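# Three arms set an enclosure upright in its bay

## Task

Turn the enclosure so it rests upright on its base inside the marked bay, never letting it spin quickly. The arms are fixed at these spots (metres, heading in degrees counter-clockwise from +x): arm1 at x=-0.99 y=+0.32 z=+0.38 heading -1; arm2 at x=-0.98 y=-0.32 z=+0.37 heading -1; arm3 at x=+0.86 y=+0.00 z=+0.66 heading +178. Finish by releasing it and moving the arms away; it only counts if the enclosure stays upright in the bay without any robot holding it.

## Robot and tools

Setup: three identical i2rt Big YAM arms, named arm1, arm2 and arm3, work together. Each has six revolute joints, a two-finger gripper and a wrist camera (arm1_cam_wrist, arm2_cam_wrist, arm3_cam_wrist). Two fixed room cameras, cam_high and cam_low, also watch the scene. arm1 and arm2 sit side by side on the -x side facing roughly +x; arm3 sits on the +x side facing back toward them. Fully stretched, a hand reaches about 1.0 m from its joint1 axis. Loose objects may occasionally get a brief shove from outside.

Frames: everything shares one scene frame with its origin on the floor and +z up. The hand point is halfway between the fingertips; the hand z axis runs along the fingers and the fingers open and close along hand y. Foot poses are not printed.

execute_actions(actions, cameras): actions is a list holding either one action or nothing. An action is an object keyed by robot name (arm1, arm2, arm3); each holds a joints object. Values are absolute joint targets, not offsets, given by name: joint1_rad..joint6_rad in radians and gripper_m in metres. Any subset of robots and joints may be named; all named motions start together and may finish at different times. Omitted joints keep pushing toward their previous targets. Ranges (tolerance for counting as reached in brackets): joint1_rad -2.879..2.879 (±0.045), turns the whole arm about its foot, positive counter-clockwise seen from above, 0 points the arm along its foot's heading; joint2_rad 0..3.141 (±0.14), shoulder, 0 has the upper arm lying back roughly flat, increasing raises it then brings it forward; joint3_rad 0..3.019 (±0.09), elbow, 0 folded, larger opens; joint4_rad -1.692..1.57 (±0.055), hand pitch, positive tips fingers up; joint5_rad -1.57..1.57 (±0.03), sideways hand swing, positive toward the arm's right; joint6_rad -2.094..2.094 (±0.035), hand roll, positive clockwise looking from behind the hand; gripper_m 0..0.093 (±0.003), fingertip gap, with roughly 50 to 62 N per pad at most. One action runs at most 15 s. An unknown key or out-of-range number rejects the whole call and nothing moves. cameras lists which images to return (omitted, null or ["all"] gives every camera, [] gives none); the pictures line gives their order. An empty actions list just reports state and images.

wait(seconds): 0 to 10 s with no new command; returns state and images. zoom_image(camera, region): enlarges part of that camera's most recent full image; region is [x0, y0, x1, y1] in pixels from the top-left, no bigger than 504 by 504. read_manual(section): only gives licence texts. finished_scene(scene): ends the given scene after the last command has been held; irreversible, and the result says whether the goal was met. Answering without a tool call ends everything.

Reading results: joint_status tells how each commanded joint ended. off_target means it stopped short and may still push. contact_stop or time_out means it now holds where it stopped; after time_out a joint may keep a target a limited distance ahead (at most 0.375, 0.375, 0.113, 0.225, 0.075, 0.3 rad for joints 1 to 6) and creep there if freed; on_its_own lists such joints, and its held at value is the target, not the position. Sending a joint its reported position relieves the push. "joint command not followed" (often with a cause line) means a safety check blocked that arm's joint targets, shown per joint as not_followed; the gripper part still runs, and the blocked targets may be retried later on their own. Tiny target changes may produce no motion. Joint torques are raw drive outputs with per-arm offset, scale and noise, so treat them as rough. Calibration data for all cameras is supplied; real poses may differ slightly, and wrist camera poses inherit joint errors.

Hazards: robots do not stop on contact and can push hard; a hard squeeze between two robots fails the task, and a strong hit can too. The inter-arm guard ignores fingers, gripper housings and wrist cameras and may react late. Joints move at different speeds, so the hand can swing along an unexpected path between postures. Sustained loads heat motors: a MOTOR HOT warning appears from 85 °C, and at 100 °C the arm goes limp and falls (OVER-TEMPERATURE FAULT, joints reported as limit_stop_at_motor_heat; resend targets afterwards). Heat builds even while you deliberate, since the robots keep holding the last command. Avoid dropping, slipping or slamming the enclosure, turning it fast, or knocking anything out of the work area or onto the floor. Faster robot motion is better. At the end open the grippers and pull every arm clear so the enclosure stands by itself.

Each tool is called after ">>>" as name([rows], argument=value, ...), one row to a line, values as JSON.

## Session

>>> execute_actions(actions=[])

Scene clock: 0.00 s.
Joint torques (N m, as the arm reports them, + toward a larger angle): no reading
Motor temperatures (°C, as the motors report them): arm1=[25 25 36 25 22 23] | arm2=[26 26 29 24 23 22] | arm3=[25 24 27 24 23 22]
arm1.joint_positions: joint1_rad=+0.366 joint2_rad=+0.612 joint3_rad=+1.440 joint4_rad=-1.533 joint5_rad=-0.075 joint6_rad=-0.263 gripper_m=+0.095
arm1.joint_status: not commanded
arm1.hand: x=-0.8095 y=+0.3993 z=+0.9073 quat_wxyz=(-0.418, +0.290, -0.859, -0.052) (m; scene frame)
arm2.joint_positions: joint1_rad=-0.084 joint2_rad=+0.626 joint3_rad=+1.367 joint4_rad=-1.456 joint5_rad=+0.017 joint6_rad=+0.319 gripper_m=+0.094
arm2.joint_status: not commanded
arm2.hand: x=-0.7568 y=-0.3414 z=+0.8733 quat_wxyz=(-0.411, -0.189, -0.891, -0.036) (m; scene frame)
arm3.joint_positions: joint1_rad=-0.151 joint2_rad=+0.603 joint3_rad=+1.346 joint4_rad=-1.410 joint5_rad=-0.215 joint6_rad=-0.248 gripper_m=+0.094
arm3.joint_status: not commanded
arm3.hand: x=+0.6394 y=-0.0011 z=+1.1700 quat_wxyz=(-0.006, +0.891, +0.076, -0.447) (m; scene frame)
pictures: arm1_cam_wrist, arm2_cam_wrist, arm3_cam_wrist, cam_high, cam_low
camera_calibration (this result's frames):
arm1_cam_wrist: T_world_to_cam=[[0.54259, -0.826514, 0.149905, 0.633272], [-0.791681, -0.562823, -0.237639, -0.193539], [0.280782, 0.010264, -0.959717, 1.21934], [0, 0, 0, 1]] pos_world=[-0.839196, 0.401965, 1.02929]
arm2_cam_wrist: T_world_to_cam=[[-0.301557, -0.924226, -0.234242, -0.340999], [-0.916963, 0.348441, -0.194337, -0.400201], [0.261231, 0.156188, -0.952556, 1.20535], [0, 0, 0, 1]] pos_world=[-0.784675, -0.363975, 0.990516]
arm3_cam_wrist: T_world_to_cam=[[-0.124855, 0.990018, 0.0653819, 0.00612957], [0.943989, 0.138819, -0.299355, -0.245977], [-0.305443, 0.024344, -0.951899, 1.43022], [0, 0, 0, 1]] pos_world=[0.669815, -0.00673927, 1.28739]
Images, in order (width x height): arm1_cam_wrist 896x504, arm2_cam_wrist 896x504, arm3_cam_wrist 896x504, cam_high 896x504, cam_low 896x504.

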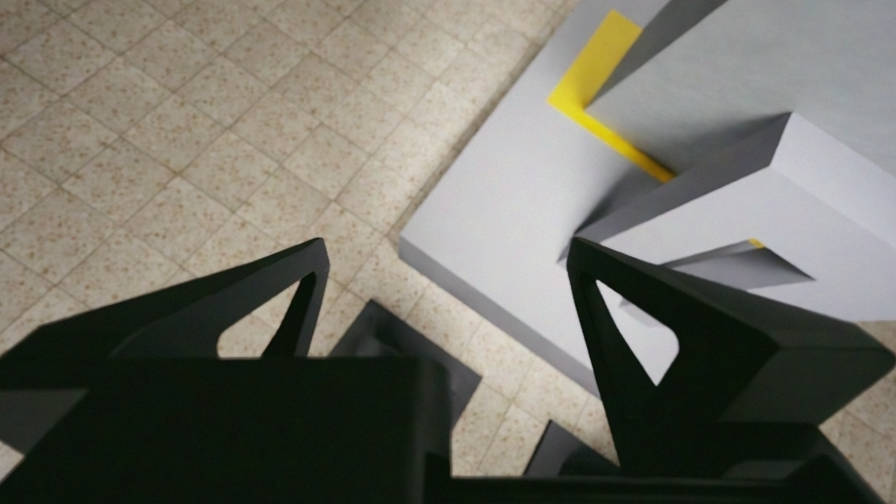

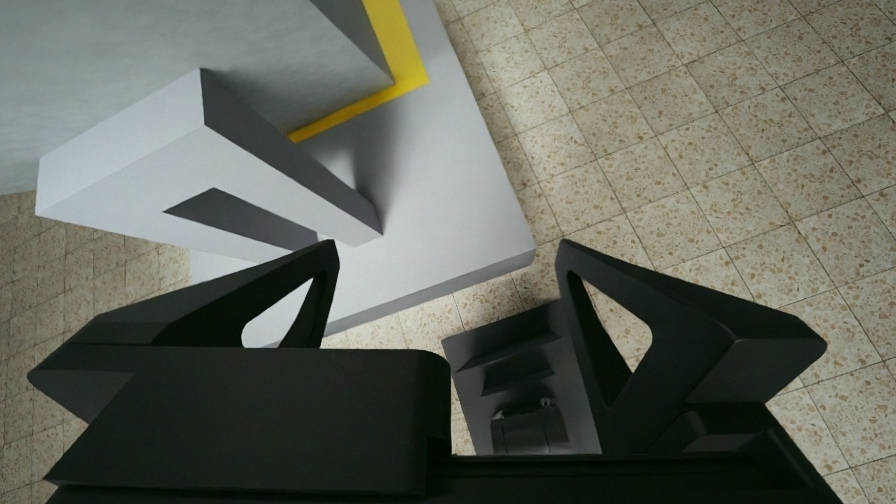

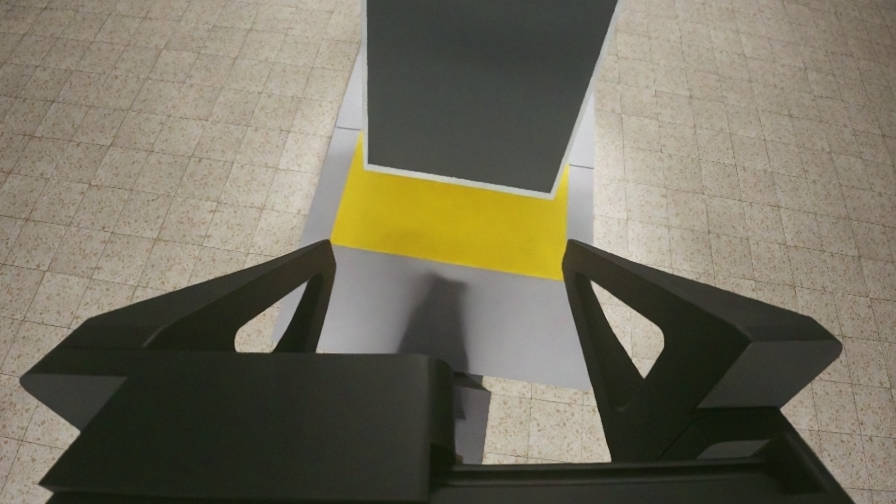

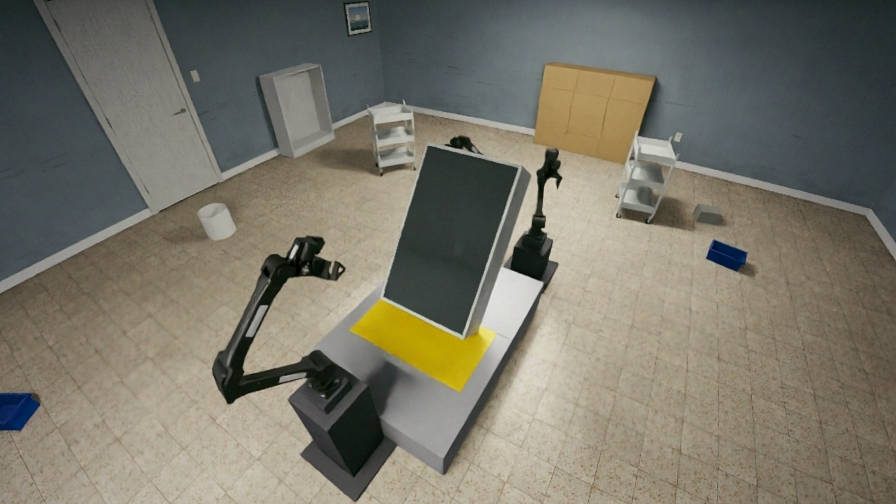

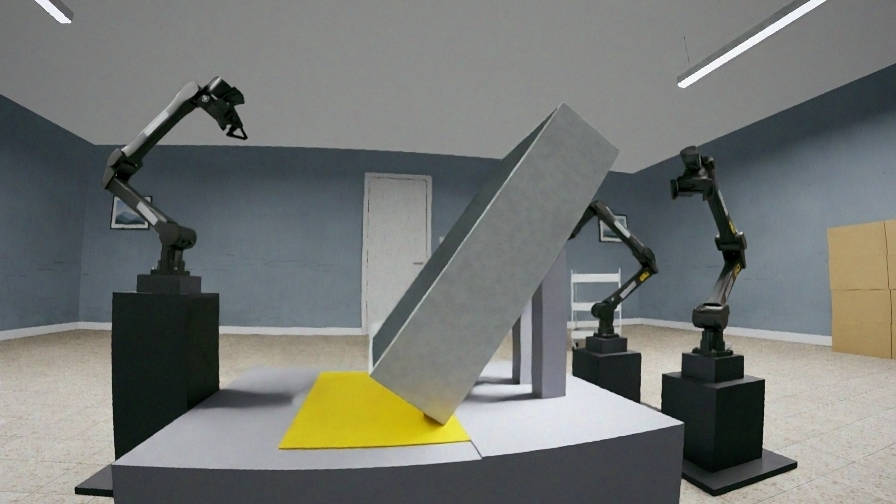

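>>> zoom_image(camera="cam_low", region=[270, 80, 690, 480])

Region (270, 80, 690, 480) of cam_low's 896x504 image, scaled by 1.200, with more detail than that image has; it fills the top 480 rows of this view, and the rest is white.

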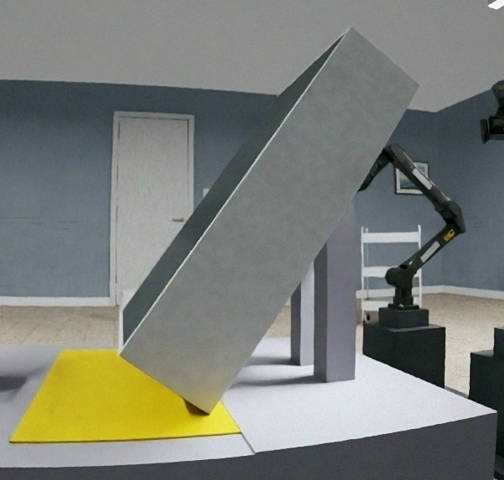

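>>> execute_actions([
  {"arm1":{"joints":{"joint1_rad":-0.14,"joint2_rad":0.8,"joint3_rad":1.04,"joint4_rad":0.02,"joint5_rad":0,"joint6_rad":0,"gripper_m":0}},"arm2":{"joints":{"joint1_rad":0.232,"joint2_rad":0.8,"joint3_rad":1.05,"joint4_rad":0.02,"joint5_rad":0,"joint6_rad":0,"gripper_m":0}},"arm3":{"joints":{"joint1_rad":0.03,"joint2_rad":2.09,"joint3_rad":2.16,"joint4_rad":0.02,"joint5_rad":0,"joint6_rad":0,"gripper_m":0}}},
])

Scene clock: 23.90 s.
Joint torques (N m, as the arm reports them, + toward a larger angle): arm1=[-0.88 -3.06 10.94  2.91 -0.03  0.07] | arm2=[ 0.01 -3.73  9.51  2.46 -0.13 -0.03] | arm3=[  0.66 -25.49  15.05   2.99   0.11   0.11]
Motor temperatures (°C, as the motors report them): arm1=[25 25 39 26 22 23] | arm2=[26 26 31 25 23 22] | arm3=[25 24 29 24 23 22]
arm1.joint_positions: joint1_rad=-0.137 joint2_rad=+0.798 joint3_rad=+1.020 joint4_rad=+0.003 joint5_rad=+0.000 joint6_rad=-0.008 gripper_m=+0.001
arm1.joint_status: all done
arm1.hand: x=-0.5758 y=+0.2565 z=+0.9703 quat_wxyz=(-0.781, -0.045, -0.620, +0.062) (m; scene frame)
arm2.joint_positions: joint1_rad=+0.227 joint2_rad=+0.809 joint3_rad=+1.035 joint4_rad=-0.002 joint5_rad=+0.001 joint6_rad=+0.015 gripper_m=+0.001
arm2.joint_status: all done
arm2.hand: x=-0.5654 y=-0.2269 z=+0.9592 quat_wxyz=(-0.774, +0.064, -0.623, -0.088) (m; scene frame)
arm3.joint_positions: joint1_rad=+0.020 joint2_rad=+2.094 joint3_rad=+2.117 joint4_rad=-0.002 joint5_rad=-0.003 joint6_rad=-0.011 gripper_m=+0.000
arm3.joint_status: all done
arm3.hand: x=-0.0362 y=+0.0101 z=+1.1010 quat_wxyz=(-0.014, +0.698, +0.003, -0.716) (m; scene frame)
pictures: arm1_cam_wrist, arm2_cam_wrist, arm3_cam_wrist, cam_high, cam_low
camera_calibration (this result's frames):
arm1_cam_wrist: T_world_to_cam=[[-0.149594, -0.988732, 0.00543887, 0.162211], [-0.375924, 0.0517875, -0.925202, 0.674951], [0.914496, -0.14045, -0.379435, 1.05614], [0, 0, 0, 1]] pos_world=[-0.687838, 0.273763, 1.02432]
arm2_cam_wrist: T_world_to_cam=[[0.231307, -0.972745, -0.0162198, -0.0761656], [-0.391565, -0.0778215, -0.916854, 0.645524], [0.890603, 0.218426, -0.398893, 1.05819], [0, 0, 0, 1]] pos_world=[-0.672043, -0.25499, 1.01272]
arm3_cam_wrist: T_world_to_cam=[[0.0110922, 0.999882, 0.0106152, -0.0196632], [0.560316, 0.00257751, -0.828275, 0.939368], [-0.828205, 0.0151353, -0.560221, 0.707864], [0, 0, 0, 1]] pos_world=[0.0601323, 0.0065259, 1.17482]
Images, in order (width x height): arm1_cam_wrist 896x504, arm2_cam_wrist 896x504, arm3_cam_wrist 896x504, cam_high 896x504, cam_low 896x504.

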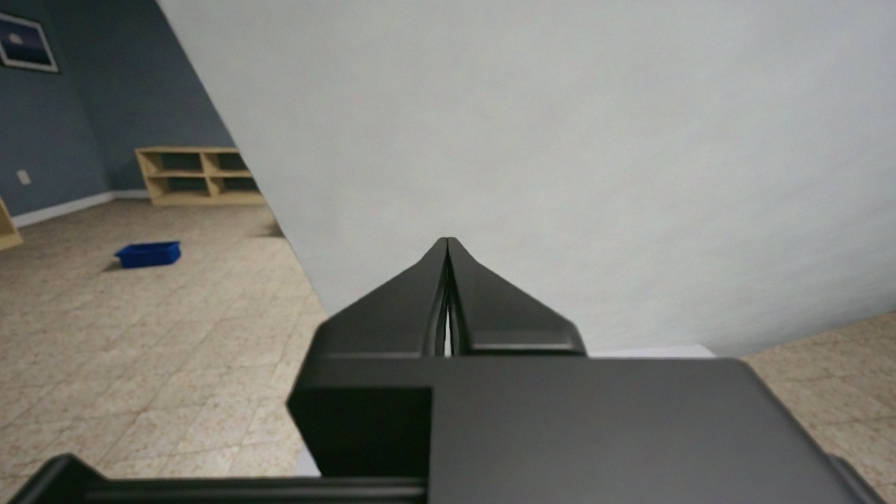

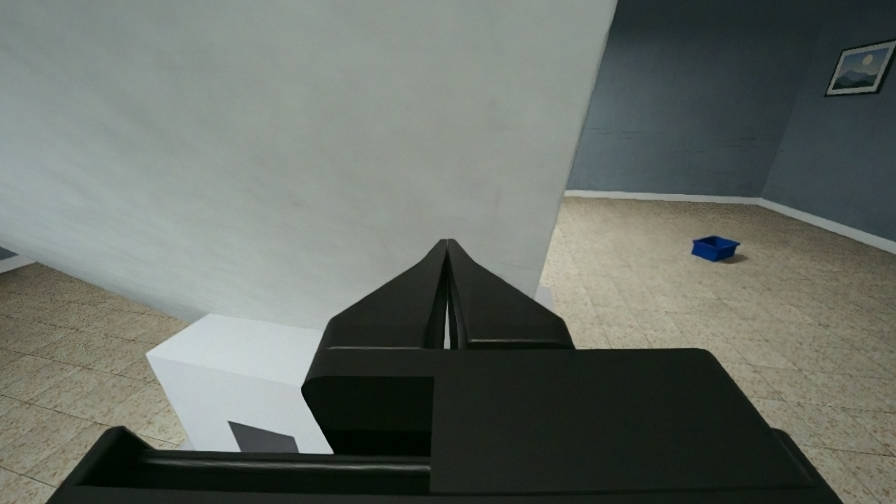

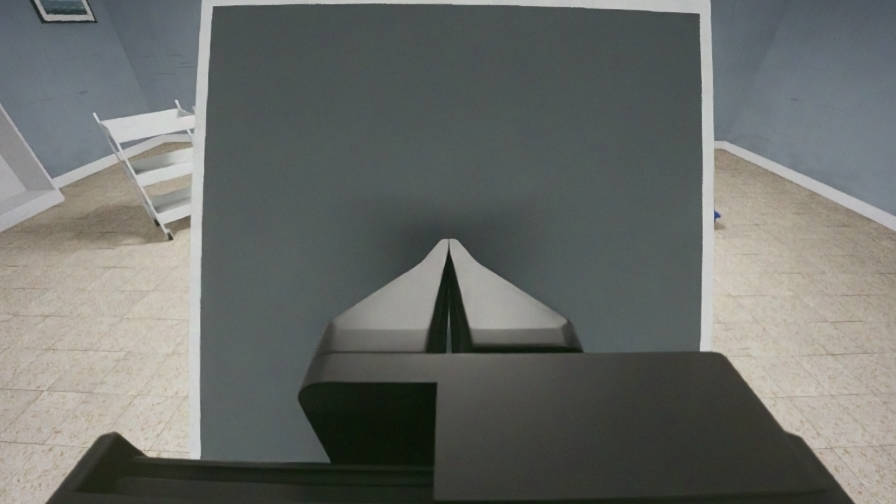

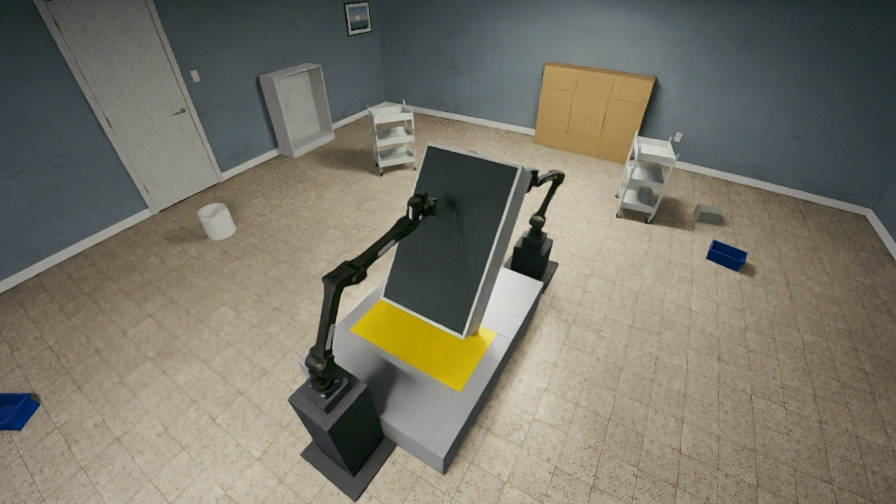

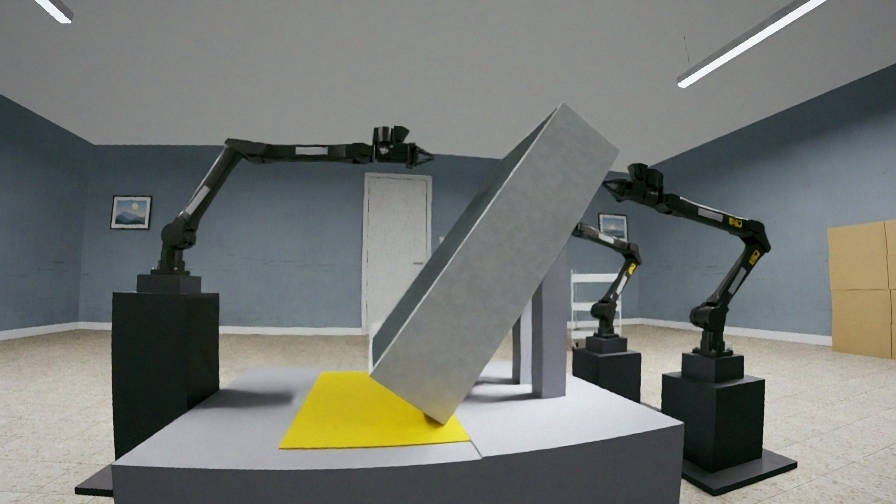

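>>> execute_actions([
  {"arm1":{"joints":{"joint2_rad":0.875,"joint3_rad":1.13,"joint4_rad":0.03}},"arm2":{"joints":{"joint1_rad":0.25,"joint2_rad":0.87,"joint3_rad":1.15,"joint4_rad":0.03}}},
], cameras=[])

Scene clock: 27.37 s.
Joint torques (N m, as the arm reports them, + toward a larger angle): arm1=[-0.57 -3.9  13.69  2.89 -0.06  0.07] | arm2=[ 0.32 -3.13 13.87  2.42 -0.09 -0.03] | arm3=[  0.58 -25.83  14.8    3.29   0.09   0.12]
Motor temperatures (°C, as the motors report them): arm1=[25 25 40 26 22 23] | arm2=[26 26 31 25 23 22] | arm3=[25 25 30 24 23 22]
arm1.joint_positions: joint1_rad=-0.137 joint2_rad=+0.868 joint3_rad=+1.078 joint4_rad=+0.014 joint5_rad=+0.000 joint6_rad=-0.008 gripper_m=+0.001
arm1.joint_status: all done
arm1.hand: x=-0.5525 y=+0.2528 z=+0.9799 quat_wxyz=(-0.780, -0.045, -0.621, +0.062) (m; scene frame)
arm2.joint_positions: joint1_rad=+0.239 joint2_rad=+0.864 joint3_rad=+1.074 joint4_rad=+0.009 joint5_rad=+0.001 joint6_rad=+0.015 gripper_m=+0.001
arm2.joint_status: all done
arm2.hand: x=-0.5473 y=-0.2170 z=+0.9629 quat_wxyz=(-0.772, +0.068, -0.625, -0.093) (m; scene frame)
arm3.joint_positions: joint1_rad=+0.020 joint2_rad=+2.094 joint3_rad=+2.117 joint4_rad=-0.002 joint5_rad=-0.003 joint6_rad=-0.011 gripper_m=+0.000
arm3.joint_status: not commanded
arm3.hand: x=-0.0362 y=+0.0101 z=+1.1010 quat_wxyz=(-0.014, +0.698, +0.003, -0.716) (m; scene frame)
pictures: none
No camera images: the call's "cameras" was empty. Leave "cameras" out to get every camera's image.

>>> execute_actions([
  {"arm1":{"joints":{"joint1_rad":-0.125,"joint2_rad":0.95,"joint3_rad":1.165,"joint4_rad":0.045}},"arm2":{"joints":{"joint1_rad":0.22,"joint2_rad":0.95,"joint3_rad":1.162,"joint4_rad":0.045}}},
], cameras=[])

>>> execute_actions([
  {"arm1":{"joints":{"joint1_rad":-0.12,"joint2_rad":1.0,"joint3_rad":1.215}},"arm2":{"joints":{"joint1_rad":0.205,"joint2_rad":1.01,"joint3_rad":1.215}}},
], cameras=["cam_low"])

Scene clock: 33.73 s.
Joint torques (N m, as the arm reports them, + toward a larger angle): arm1=[ 0.22  3.08 16.56  3.28 -0.04  0.05] | arm2=[-1.66  2.77 14.7   2.98 -0.07 -0.03] | arm3=[  0.91 -25.75  15.04   3.11   0.05   0.02]
Motor temperatures (°C, as the motors report them): arm1=[25 25 42 26 22 23] | arm2=[26 26 33 25 23 22] | arm3=[25 26 31 24 23 22]
arm1.joint_positions: joint1_rad=-0.137 joint2_rad=+0.871 joint3_rad=+1.079 joint4_rad=+0.014 joint5_rad=+0.000 joint6_rad=-0.008 gripper_m=+0.001
arm1.joint_status: all done
arm1.hand: x=-0.5510 y=+0.2526 z=+0.9791 quat_wxyz=(-0.780, -0.045, -0.622, +0.062) (m; scene frame)
arm2.joint_positions: joint1_rad=+0.238 joint2_rad=+0.868 joint3_rad=+1.074 joint4_rad=+0.011 joint5_rad=+0.000 joint6_rad=+0.015 gripper_m=+0.001
arm2.joint_status: all done
arm2.hand: x=-0.5456 y=-0.2168 z=+0.9618 quat_wxyz=(-0.772, +0.069, -0.626, -0.093) (m; scene frame)
arm3.joint_positions: joint1_rad=+0.020 joint2_rad=+2.094 joint3_rad=+2.117 joint4_rad=-0.002 joint5_rad=-0.003 joint6_rad=-0.011 gripper_m=+0.000
arm3.joint_status: not commanded
arm3.hand: x=-0.0362 y=+0.0101 z=+1.1010 quat_wxyz=(-0.014, +0.698, +0.003, -0.716) (m; scene frame)
pictures: none
No camera images: the call's "cameras" was empty. Leave "cameras" out to get every camera's image.

Scene clock: 34.53 s.
Joint torques (N m, as the arm reports them, + toward a larger angle): arm1=[ 0.11  1.14 15.64  3.44 -0.11  0.08] | arm2=[-1.9   0.91 14.5   2.82  0.38 -0.02] | arm3=[  1.49 -25.85  14.97   3.07   0.04   0.06]
Motor temperatures (°C, as the motors report them): arm1=[25 25 42 26 22 23] | arm2=[26 26 33 25 23 22] | arm3=[25 26 31 24 23 22]
arm1.joint_positions: joint1_rad=-0.131 joint2_rad=+0.931 joint3_rad=+1.144 joint4_rad=+0.014 joint5_rad=+0.002 joint6_rad=-0.008 gripper_m=+0.001
arm1.joint_status: all done
arm1.hand: x=-0.5312 y=+0.2525 z=+0.9928 quat_wxyz=(-0.781, -0.043, -0.620, +0.060) (m; scene frame)
arm2.joint_positions: joint1_rad=+0.227 joint2_rad=+0.938 joint3_rad=+1.131 joint4_rad=+0.014 joint5_rad=-0.010 joint6_rad=+0.014 gripper_m=+0.001
arm2.joint_status: all done
arm2.hand: x=-0.5201 y=-0.2145 z=+0.9668 quat_wxyz=(-0.769, +0.070, -0.629, -0.091) (m; scene frame)
arm3.joint_positions: joint1_rad=+0.020 joint2_rad=+2.094 joint3_rad=+2.117 joint4_rad=-0.002 joint5_rad=-0.003 joint6_rad=-0.011 gripper_m=+0.000
arm3.joint_status: not commanded
arm3.hand: x=-0.0362 y=+0.0101 z=+1.1010 quat_wxyz=(-0.014, +0.698, +0.003, -0.716) (m; scene frame)
pictures: cam_low
Images, in order (width x height): cam_low 896x504.

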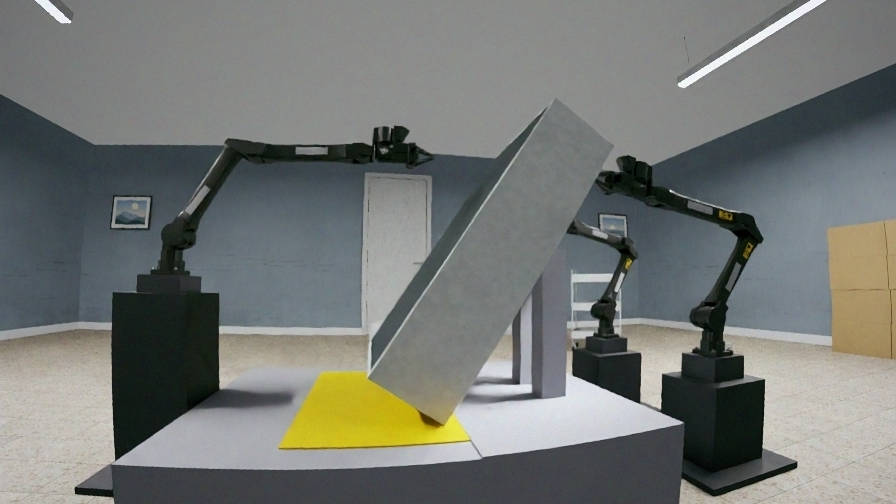

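>>> execute_actions([
  {"arm1":{"joints":{"joint1_rad":-0.112,"joint2_rad":1.07,"joint3_rad":1.30}},"arm2":{"joints":{"joint1_rad":0.192,"joint2_rad":1.07,"joint3_rad":1.30}}},
], cameras=[])

>>> execute_actions([
  {"arm1":{"joints":{"joint1_rad":-0.105,"joint2_rad":1.145,"joint3_rad":1.39}},"arm2":{"joints":{"joint1_rad":0.182,"joint2_rad":1.145,"joint3_rad":1.39}}},
], cameras=[])

>>> execute_actions([
  {"arm1":{"joints":{"joint1_rad":-0.098,"joint2_rad":1.22,"joint3_rad":1.48}},"arm2":{"joints":{"joint1_rad":0.173,"joint2_rad":1.22,"joint3_rad":1.485}}},
], cameras=[])

>>> execute_actions([
  {"arm1":{"joints":{"joint1_rad":-0.093,"joint2_rad":1.30,"joint3_rad":1.575}},"arm2":{"joints":{"joint1_rad":0.165,"joint2_rad":1.295,"joint3_rad":1.58}}},
], cameras=["cam_low"])

Scene clock: 43.97 s.
Joint torques (N m, as the arm reports them, + toward a larger angle): arm1=[-0.18 -3.06 14.78  3.42 -0.13  0.05] | arm2=[-1.97 -1.36 14.36  2.72  0.37 -0.02] | arm3=[  1.34 -26.05  14.86   2.89   0.01   0.07]
Motor temperatures (°C, as the motors report them): arm1=[25 25 46 26 22 23] | arm2=[26 26 35 25 23 22] | arm3=[25 26 32 24 23 22]
arm1.joint_positions: joint1_rad=-0.122 joint2_rad=+1.014 joint3_rad=+1.235 joint4_rad=+0.018 joint5_rad=+0.002 joint6_rad=-0.008 gripper_m=+0.001
arm1.joint_status: all done
arm1.hand: x=-0.5031 y=+0.2525 z=+1.0119 quat_wxyz=(-0.785, -0.041, -0.615, +0.057) (m; scene frame)
arm2.joint_positions: joint1_rad=+0.216 joint2_rad=+1.016 joint3_rad=+1.216 joint4_rad=+0.017 joint5_rad=-0.010 joint6_rad=+0.014 gripper_m=+0.001
arm2.joint_status: all done
arm2.hand: x=-0.4930 y=-0.2144 z=+0.9837 quat_wxyz=(-0.772, +0.066, -0.626, -0.087) (m; scene frame)
arm3.joint_positions: joint1_rad=+0.020 joint2_rad=+2.094 joint3_rad=+2.117 joint4_rad=-0.002 joint5_rad=-0.003 joint6_rad=-0.011 gripper_m=+0.000
arm3.joint_status: not commanded
arm3.hand: x=-0.0362 y=+0.0101 z=+1.1010 quat_wxyz=(-0.014, +0.698, +0.003, -0.716) (m; scene frame)
pictures: none
No camera images: the call's "cameras" was empty. Leave "cameras" out to get every camera's image.

Scene clock: 44.83 s.
Joint torques (N m, as the arm reports them, + toward a larger angle): arm1=[ 0.43 -3.88 14.38  3.   -0.13  0.05] | arm2=[-1.92 -3.17 14.16  2.59  0.32 -0.02] | arm3=[  1.62 -25.62  14.79   3.16  -0.02   0.08]
Motor temperatures (°C, as the motors report them): arm1=[25 25 46 26 22 23] | arm2=[26 26 35 25 23 22] | arm3=[25 26 32 24 23 22]
arm1.joint_positions: joint1_rad=-0.114 joint2_rad=+1.102 joint3_rad=+1.332 joint4_rad=+0.024 joint5_rad=+0.002 joint6_rad=-0.008 gripper_m=+0.001
arm1.joint_status: all done
arm1.hand: x=-0.4728 y=+0.2526 z=+1.0306 quat_wxyz=(-0.790, -0.038, -0.609, +0.054) (m; scene frame)
arm2.joint_positions: joint1_rad=+0.204 joint2_rad=+1.099 joint3_rad=+1.309 joint4_rad=+0.019 joint5_rad=-0.009 joint6_rad=+0.014 gripper_m=+0.001
arm2.joint_status: all done
arm2.hand: x=-0.4638 y=-0.2145 z=+1.0014 quat_wxyz=(-0.777, +0.061, -0.621, -0.083) (m; scene frame)
arm3.joint_positions: joint1_rad=+0.020 joint2_rad=+2.094 joint3_rad=+2.117 joint4_rad=-0.002 joint5_rad=-0.003 joint6_rad=-0.011 gripper_m=+0.000
arm3.joint_status: not commanded
arm3.hand: x=-0.0362 y=+0.0101 z=+1.1010 quat_wxyz=(-0.014, +0.698, +0.003, -0.716) (m; scene frame)
pictures: none
No camera images: the call's "cameras" was empty. Leave "cameras" out to get every camera's image.

Scene clock: 45.70 s.
Joint torques (N m, as the arm reports them, + toward a larger angle): arm1=[ 0.38 -7.2  13.19  2.83 -0.12  0.05] | arm2=[-1.8  -4.54 14.18  2.69  0.28 -0.02] | arm3=[  0.89 -25.75  15.16   3.08   0.08   0.11]
Motor temperatures (°C, as the motors report them): arm1=[25 25 46 26 22 23] | arm2=[26 26 36 25 23 22] | arm3=[25 26 32 24 23 22]
arm1.joint_positions: joint1_rad=-0.107 joint2_rad=+1.188 joint3_rad=+1.430 joint4_rad=+0.030 joint5_rad=+0.002 joint6_rad=-0.008 gripper_m=+0.001
arm1.joint_status: all done
arm1.hand: x=-0.4426 y=+0.2526 z=+1.0472 quat_wxyz=(-0.796, -0.035, -0.603, +0.052) (m; scene frame)
arm2.joint_positions: joint1_rad=+0.194 joint2_rad=+1.180 joint3_rad=+1.404 joint4_rad=+0.019 joint5_rad=-0.008 joint6_rad=+0.014 gripper_m=+0.001
arm2.joint_status: all done
arm2.hand: x=-0.4348 y=-0.2145 z=+1.0172 quat_wxyz=(-0.781, +0.057, -0.616, -0.079) (m; scene frame)
arm3.joint_positions: joint1_rad=+0.020 joint2_rad=+2.094 joint3_rad=+2.117 joint4_rad=-0.002 joint5_rad=-0.003 joint6_rad=-0.011 gripper_m=+0.000
arm3.joint_status: not commanded
arm3.hand: x=-0.0362 y=+0.0101 z=+1.1010 quat_wxyz=(-0.014, +0.698, +0.003, -0.716) (m; scene frame)
pictures: none
No camera images: the call's "cameras" was empty. Leave "cameras" out to get every camera's image.

Scene clock: 46.57 s.
Joint torques (N m, as the arm reports them, + toward a larger angle): arm1=[ 0.4  -9.66 13.08  2.89 -0.09  0.03] | arm2=[-1.69 -6.35 13.97  2.52  0.25 -0.02] | arm3=[  0.86 -25.5   14.84   3.12   0.07   0.07]
Motor temperatures (°C, as the motors report them): arm1=[25 25 46 26 22 23] | arm2=[26 26 36 25 23 22] | arm3=[25 27 32 24 23 22]
arm1.joint_positions: joint1_rad=-0.102 joint2_rad=+1.279 joint3_rad=+1.530 joint4_rad=+0.032 joint5_rad=+0.002 joint6_rad=-0.007 gripper_m=+0.001
arm1.joint_status: all done
arm1.hand: x=-0.4094 y=+0.2520 z=+1.0587 quat_wxyz=(-0.799, -0.033, -0.598, +0.049) (m; scene frame)
arm2.joint_positions: joint1_rad=+0.185 joint2_rad=+1.263 joint3_rad=+1.502 joint4_rad=+0.021 joint5_rad=-0.007 joint6_rad=+0.014 gripper_m=+0.001
arm2.joint_status: all done
arm2.hand: x=-0.4049 y=-0.2147 z=+1.0319 quat_wxyz=(-0.787, +0.053, -0.610, -0.075) (m; scene frame)
arm3.joint_positions: joint1_rad=+0.020 joint2_rad=+2.094 joint3_rad=+2.117 joint4_rad=-0.002 joint5_rad=-0.003 joint6_rad=-0.011 gripper_m=+0.000
arm3.joint_status: not commanded
arm3.hand: x=-0.0362 y=+0.0101 z=+1.1010 quat_wxyz=(-0.014, +0.698, +0.003, -0.716) (m; scene frame)
pictures: cam_low
Images, in order (width x height): cam_low 896x504.

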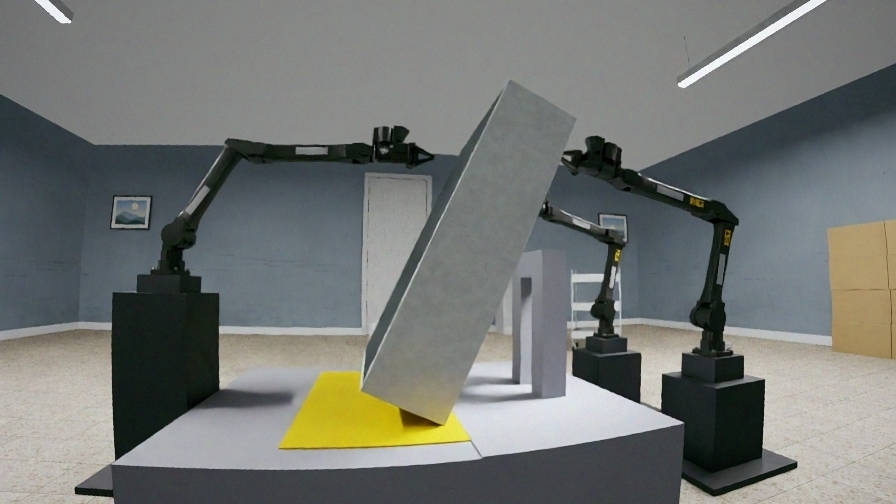

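>>> execute_actions([
  {"arm1":{"joints":{"joint1_rad":-0.088,"joint2_rad":1.38,"joint3_rad":1.675}},"arm2":{"joints":{"joint1_rad":0.158,"joint2_rad":1.37,"joint3_rad":1.675}}},
], cameras=[])

>>> execute_actions([
  {"arm1":{"joints":{"joint1_rad":-0.084,"joint2_rad":1.46,"joint3_rad":1.775}},"arm2":{"joints":{"joint1_rad":0.153,"joint2_rad":1.445,"joint3_rad":1.77}}},
], cameras=[])

>>> execute_actions([
  {"arm1":{"joints":{"joint1_rad":-0.08,"joint2_rad":1.53,"joint3_rad":1.865}},"arm2":{"joints":{"joint1_rad":0.149,"joint2_rad":1.51,"joint3_rad":1.855}}},
], cameras=["cam_low"])

>>> zoom_image(camera="cam_low", region=[400, 60, 600, 210])

Scene clock: 56.53 s.
Joint torques (N m, as the arm reports them, + toward a larger angle): arm1=[  0.22 -11.23  13.17   2.72  -0.06   0.08] | arm2=[-1.64 -8.62 13.57  2.39  0.2  -0.02] | arm3=[  0.44 -26.44  14.93   3.02   0.04   0.13]
Motor temperatures (°C, as the motors report them): arm1=[25 26 47 26 22 23] | arm2=[26 26 37 25 23 22] | arm3=[25 27 32 24 23 22]
arm1.joint_positions: joint1_rad=-0.097 joint2_rad=+1.369 joint3_rad=+1.630 joint4_rad=+0.032 joint5_rad=+0.002 joint6_rad=-0.007 gripper_m=+0.001
arm1.joint_status: all done
arm1.hand: x=-0.3763 y=+0.2512 z=+1.0668 quat_wxyz=(-0.802, -0.031, -0.595, +0.047) (m; scene frame)
arm2.joint_positions: joint1_rad=+0.176 joint2_rad=+1.346 joint3_rad=+1.601 joint4_rad=+0.024 joint5_rad=-0.006 joint6_rad=+0.014 gripper_m=+0.001
arm2.joint_status: all done
arm2.hand: x=-0.3756 y=-0.2148 z=+1.0453 quat_wxyz=(-0.793, +0.050, -0.603, -0.072) (m; scene frame)
arm3.joint_positions: joint1_rad=+0.020 joint2_rad=+2.094 joint3_rad=+2.117 joint4_rad=-0.002 joint5_rad=-0.003 joint6_rad=-0.011 gripper_m=+0.000
arm3.joint_status: not commanded
arm3.hand: x=-0.0362 y=+0.0101 z=+1.1010 quat_wxyz=(-0.014, +0.698, +0.003, -0.716) (m; scene frame)
pictures: none
No camera images: the call's "cameras" was empty. Leave "cameras" out to get every camera's image.

Scene clock: 57.63 s.
Joint torques (N m, as the arm reports them, + toward a larger angle): arm1=[  0.48 -13.95  13.21   2.66  -0.09   0.1 ] | arm2=[ -1.45 -10.14  13.22   2.25   0.12  -0.02] | arm3=[  1.69 -25.15  15.1    3.17   0.     0.07]
Motor temperatures (°C, as the motors report them): arm1=[25 26 47 26 22 23] | arm2=[26 26 37 25 23 22] | arm3=[25 27 32 24 23 22]
arm1.joint_positions: joint1_rad=-0.092 joint2_rad=+1.457 joint3_rad=+1.728 joint4_rad=+0.030 joint5_rad=+0.001 joint6_rad=-0.007 gripper_m=+0.001
arm1.joint_status: all done
arm1.hand: x=-0.3443 y=+0.2507 z=+1.0724 quat_wxyz=(-0.805, -0.030, -0.591, +0.046) (m; scene frame)
arm2.joint_positions: joint1_rad=+0.168 joint2_rad=+1.430 joint3_rad=+1.702 joint4_rad=+0.026 joint5_rad=-0.004 joint6_rad=+0.014 gripper_m=+0.001
arm2.joint_status: all done
arm2.hand: x=-0.3456 y=-0.2152 z=+1.0557 quat_wxyz=(-0.799, +0.046, -0.595, -0.069) (m; scene frame)
arm3.joint_positions: joint1_rad=+0.020 joint2_rad=+2.094 joint3_rad=+2.117 joint4_rad=-0.002 joint5_rad=-0.003 joint6_rad=-0.011 gripper_m=+0.000
arm3.joint_status: not commanded
arm3.hand: x=-0.0362 y=+0.0101 z=+1.1010 quat_wxyz=(-0.014, +0.698, +0.003, -0.716) (m; scene frame)
pictures: none
No camera images: the call's "cameras" was empty. Leave "cameras" out to get every camera's image.

Scene clock: 58.73 s.
Joint torques (N m, as the arm reports them, + toward a larger angle): arm1=[  0.11 -14.84  13.12   2.78  -0.1    0.05] | arm2=[ -1.28 -11.85  13.25   2.28   0.06  -0.02] | arm3=[  0.61 -26.16  15.12   2.94   0.05   0.07]
Motor temperatures (°C, as the motors report them): arm1=[25 26 47 26 22 23] | arm2=[26 26 37 25 23 22] | arm3=[25 27 32 24 23 22]
arm1.joint_positions: joint1_rad=-0.089 joint2_rad=+1.523 joint3_rad=+1.817 joint4_rad=+0.030 joint5_rad=+0.002 joint6_rad=-0.007 gripper_m=+0.001
arm1.joint_status: all done
arm1.hand: x=-0.3233 y=+0.2507 z=+1.0843 quat_wxyz=(-0.812, -0.028, -0.581, +0.045) (m; scene frame)
arm2.joint_positions: joint1_rad=+0.161 joint2_rad=+1.501 joint3_rad=+1.785 joint4_rad=+0.026 joint5_rad=-0.003 joint6_rad=+0.014 gripper_m=+0.001
arm2.joint_status: all done
arm2.hand: x=-0.3198 y=-0.2159 z=+1.0607 quat_wxyz=(-0.803, +0.044, -0.591, -0.066) (m; scene frame)
arm3.joint_positions: joint1_rad=+0.020 joint2_rad=+2.094 joint3_rad=+2.117 joint4_rad=-0.002 joint5_rad=-0.003 joint6_rad=-0.011 gripper_m=+0.000
arm3.joint_status: not commanded
arm3.hand: x=-0.0362 y=+0.0101 z=+1.1010 quat_wxyz=(-0.014, +0.698, +0.003, -0.716) (m; scene frame)
pictures: cam_low
Images, in order (width x height): cam_low 896x504.

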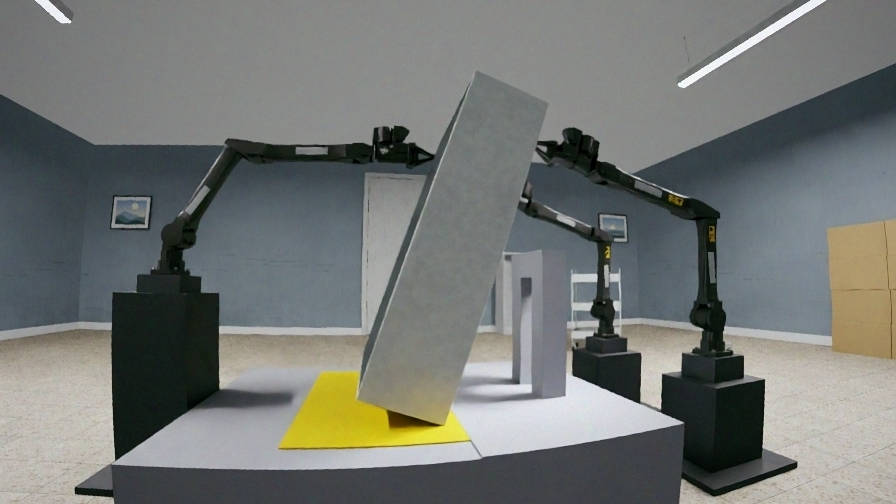

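Region (400, 60, 600, 210) of cam_low's 896x504 image, scaled by 2.520, with more detail than that image has; it fills the top 378 rows of this view, and the rest is white.

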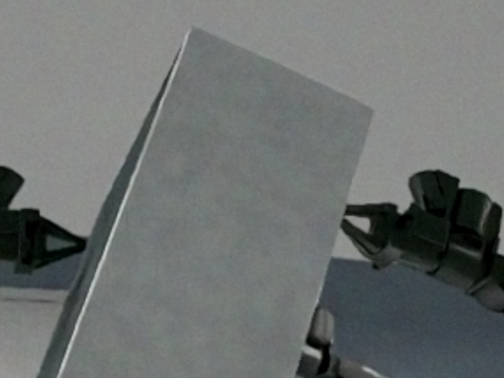

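>>> execute_actions([
  {"arm1":{"joints":{"joint2_rad":1.605,"joint3_rad":1.955}},"arm2":{"joints":{"joint1_rad":0.145,"joint2_rad":1.585,"joint3_rad":1.945}},"arm3":{"joints":{"joint2_rad":2.04,"joint3_rad":2.06}}},
], cameras=[])

>>> execute_actions([
  {"arm1":{"joints":{"joint2_rad":1.68,"joint3_rad":2.045}},"arm2":{"joints":{"joint1_rad":0.14,"joint2_rad":1.66,"joint3_rad":2.035}},"arm3":{"joints":{"joint2_rad":1.97,"joint3_rad":1.965}}},
], cameras=["cam_low"])

>>> zoom_image(camera="cam_low", region=[400, 60, 600, 210])

Scene clock: 66.10 s.
Joint torques (N m, as the arm reports them, + toward a larger angle): arm1=[ -0.08 -16.14  13.03   2.45  -0.12   0.06] | arm2=[ -1.25 -12.95  13.2    2.25  -0.02  -0.02] | arm3=[  0.74 -24.6   11.82   2.68   0.     0.07]
Motor temperatures (°C, as the motors report them): arm1=[25 26 47 26 22 23] | arm2=[26 26 37 25 23 22] | arm3=[25 27 32 24 23 22]
arm1.joint_positions: joint1_rad=-0.089 joint2_rad=+1.599 joint3_rad=+1.909 joint4_rad=+0.031 joint5_rad=+0.001 joint6_rad=-0.007 gripper_m=+0.001
arm1.joint_status: all done
arm1.hand: x=-0.2978 y=+0.2482 z=+1.0892 quat_wxyz=(-0.817, -0.028, -0.575, +0.045) (m; scene frame)
arm2.joint_positions: joint1_rad=+0.157 joint2_rad=+1.576 joint3_rad=+1.876 joint4_rad=+0.026 joint5_rad=-0.001 joint6_rad=+0.014 gripper_m=+0.001
arm2.joint_status: all done
arm2.hand: x=-0.2943 y=-0.2152 z=+1.0663 quat_wxyz=(-0.808, +0.041, -0.584, -0.064) (m; scene frame)
arm3.joint_positions: joint1_rad=+0.020 joint2_rad=+2.040 joint3_rad=+2.055 joint4_rad=-0.002 joint5_rad=-0.003 joint6_rad=-0.011 gripper_m=+0.000
arm3.joint_status: all done
arm3.hand: x=-0.0199 y=+0.0097 z=+1.1093 quat_wxyz=(-0.014, +0.701, +0.003, -0.713) (m; scene frame)
pictures: none
No camera images: the call's "cameras" was empty. Leave "cameras" out to get every camera's image.

Scene clock: 67.10 s.
Joint torques (N m, as the arm reports them, + toward a larger angle): arm1=[ -0.2  -17.34  12.86   2.59  -0.08   0.05] | arm2=[ -1.24 -13.95  13.1    2.24  -0.02  -0.02] | arm3=[  0.76 -21.6   11.54   2.77   0.06   0.09]
Motor temperatures (°C, as the motors report them): arm1=[25 26 47 26 22 23] | arm2=[26 26 37 25 23 22] | arm3=[25 27 32 24 23 22]
arm1.joint_positions: joint1_rad=-0.089 joint2_rad=+1.673 joint3_rad=+2.000 joint4_rad=+0.032 joint5_rad=+0.001 joint6_rad=-0.007 gripper_m=+0.001
arm1.joint_status: all done
arm1.hand: x=-0.2738 y=+0.2457 z=+1.0924 quat_wxyz=(-0.822, -0.028, -0.567, +0.045) (m; scene frame)
arm2.joint_positions: joint1_rad=+0.152 joint2_rad=+1.653 joint3_rad=+1.966 joint4_rad=+0.026 joint5_rad=-0.001 joint6_rad=+0.014 gripper_m=+0.001
arm2.joint_status: all done
arm2.hand: x=-0.2679 y=-0.2149 z=+1.0676 quat_wxyz=(-0.812, +0.039, -0.579, -0.063) (m; scene frame)
arm3.joint_positions: joint1_rad=+0.020 joint2_rad=+1.957 joint3_rad=+1.959 joint4_rad=+0.001 joint5_rad=-0.003 joint6_rad=-0.011 gripper_m=+0.000
arm3.joint_status: all done
arm3.hand: x=+0.0065 y=+0.0091 z=+1.1202 quat_wxyz=(-0.014, +0.704, +0.003, -0.710) (m; scene frame)
pictures: cam_low
Images, in order (width x height): cam_low 896x504.

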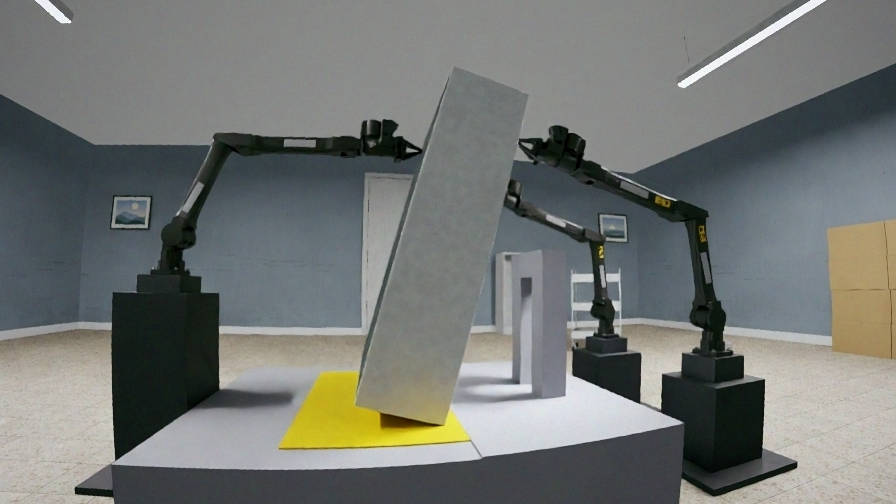

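Region (400, 60, 600, 210) of cam_low's 896x504 image, scaled by 2.520, with more detail than that image has; it fills the top 378 rows of this view, and the rest is white.

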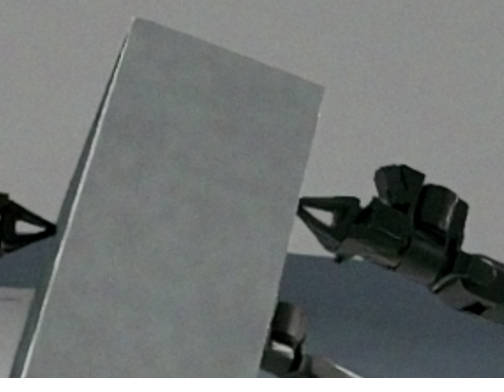

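>>> execute_actions([
  {"arm1":{"joints":{"joint2_rad":1.765,"joint3_rad":2.145}},"arm2":{"joints":{"joint1_rad":0.136,"joint2_rad":1.745,"joint3_rad":2.135}},"arm3":{"joints":{"joint2_rad":1.92,"joint3_rad":1.895}}},
], cameras=["cam_low"])

>>> zoom_image(camera="cam_low", region=[400, 60, 600, 210])

Scene clock: 72.47 s.
Joint torques (N m, as the arm reports them, + toward a larger angle): arm1=[  0.1  -18.61  12.64   2.54  -0.07   0.05] | arm2=[ -1.27 -14.64  12.82   2.23  -0.07  -0.02] | arm3=[  0.69 -20.16  12.12   2.74  -0.02   0.13]
Motor temperatures (°C, as the motors report them): arm1=[25 27 47 26 22 23] | arm2=[26 26 37 25 23 22] | arm3=[25 27 32 24 23 22]
arm1.joint_positions: joint1_rad=-0.089 joint2_rad=+1.759 joint3_rad=+2.100 joint4_rad=+0.033 joint5_rad=+0.001 joint6_rad=-0.007 gripper_m=+0.001
arm1.joint_status: all done
arm1.hand: x=-0.2454 y=+0.2428 z=+1.0905 quat_wxyz=(-0.826, -0.027, -0.561, +0.045) (m; scene frame)
arm2.joint_positions: joint1_rad=+0.148 joint2_rad=+1.735 joint3_rad=+2.069 joint4_rad=+0.027 joint5_rad=+0.000 joint6_rad=+0.014 gripper_m=+0.001
arm2.joint_status: all done
arm2.hand: x=-0.2419 y=-0.2142 z=+1.0706 quat_wxyz=(-0.818, +0.037, -0.570, -0.061) (m; scene frame)
arm3.joint_positions: joint1_rad=+0.020 joint2_rad=+1.898 joint3_rad=+1.885 joint4_rad=+0.004 joint5_rad=-0.002 joint6_rad=-0.011 gripper_m=+0.000
arm3.joint_status: all done
arm3.hand: x=+0.0261 y=+0.0088 z=+1.1232 quat_wxyz=(-0.014, +0.708, +0.003, -0.706) (m; scene frame)
pictures: cam_low
Images, in order (width x height): cam_low 896x504.

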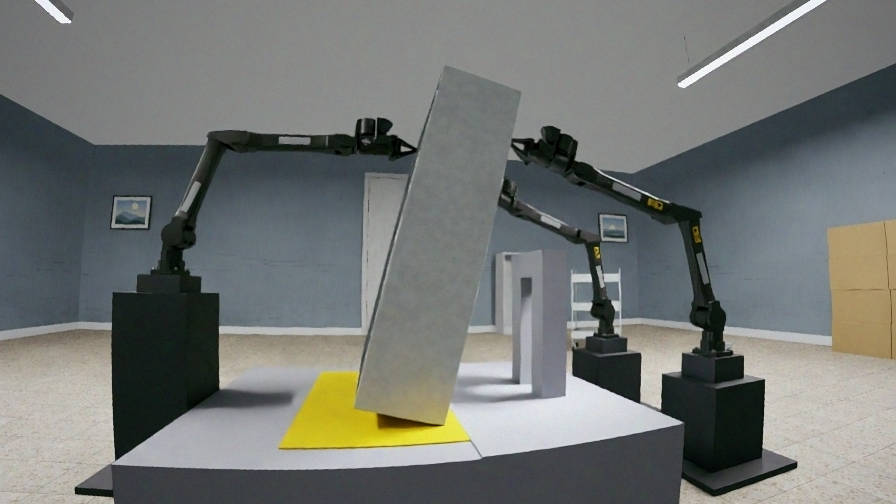

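Region (400, 60, 600, 210) of cam_low's 896x504 image, scaled by 2.520, with more detail than that image has; it fills the top 378 rows of this view, and the rest is white.

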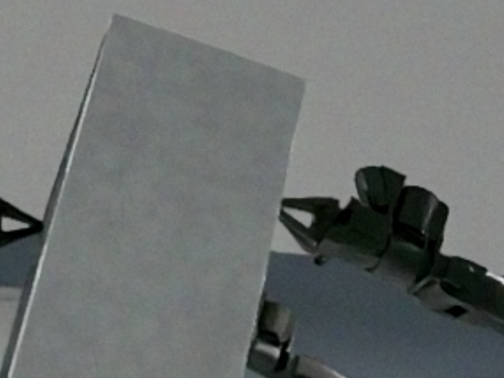

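>>> execute_actions([
  {"arm3":{"joints":{"joint2_rad":1.87,"joint3_rad":1.825}}},
], cameras=["cam_low"])

Scene clock: 75.27 s.
Joint torques (N m, as the arm reports them, + toward a larger angle): arm1=[ -0.19 -19.01  12.68   2.52  -0.08   0.07] | arm2=[ -1.3  -14.67  12.84   2.19  -0.06  -0.02] | arm3=[  0.77 -21.32  12.72   2.56  -0.02   0.06]
Motor temperatures (°C, as the motors report them): arm1=[25 27 47 26 22 23] | arm2=[26 26 37 25 23 22] | arm3=[25 27 32 24 23 22]
arm1.joint_positions: joint1_rad=-0.089 joint2_rad=+1.759 joint3_rad=+2.100 joint4_rad=+0.033 joint5_rad=+0.001 joint6_rad=-0.007 gripper_m=+0.001
arm1.joint_status: not commanded
arm1.hand: x=-0.2454 y=+0.2428 z=+1.0905 quat_wxyz=(-0.826, -0.027, -0.561, +0.045) (m; scene frame)
arm2.joint_positions: joint1_rad=+0.148 joint2_rad=+1.735 joint3_rad=+2.069 joint4_rad=+0.027 joint5_rad=+0.000 joint6_rad=+0.014 gripper_m=+0.001
arm2.joint_status: not commanded
arm2.hand: x=-0.2419 y=-0.2142 z=+1.0706 quat_wxyz=(-0.818, +0.037, -0.570, -0.061) (m; scene frame)
arm3.joint_positions: joint1_rad=+0.020 joint2_rad=+1.848 joint3_rad=+1.812 joint4_rad=+0.005 joint5_rad=-0.002 joint6_rad=-0.011 gripper_m=+0.000
arm3.joint_status: all done
arm3.hand: x=+0.0432 y=+0.0086 z=+1.1171 quat_wxyz=(-0.014, +0.716, +0.003, -0.697) (m; scene frame)
pictures: cam_low
Images, in order (width x height): cam_low 896x504.

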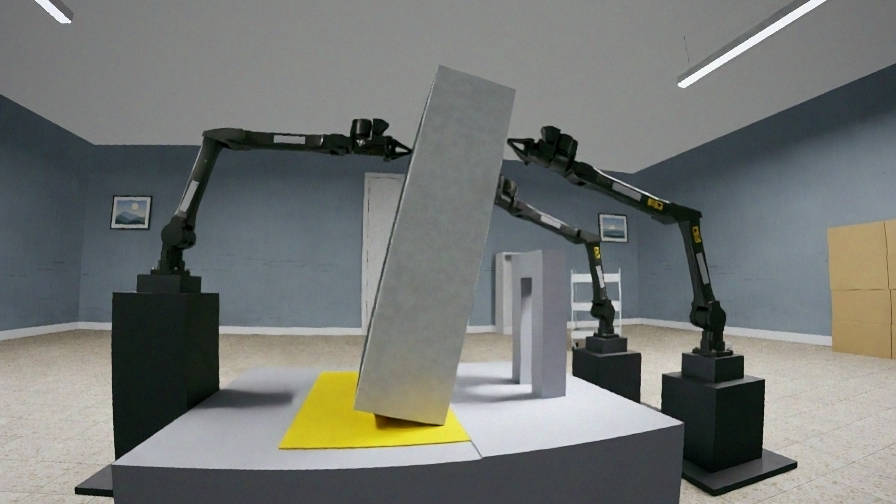

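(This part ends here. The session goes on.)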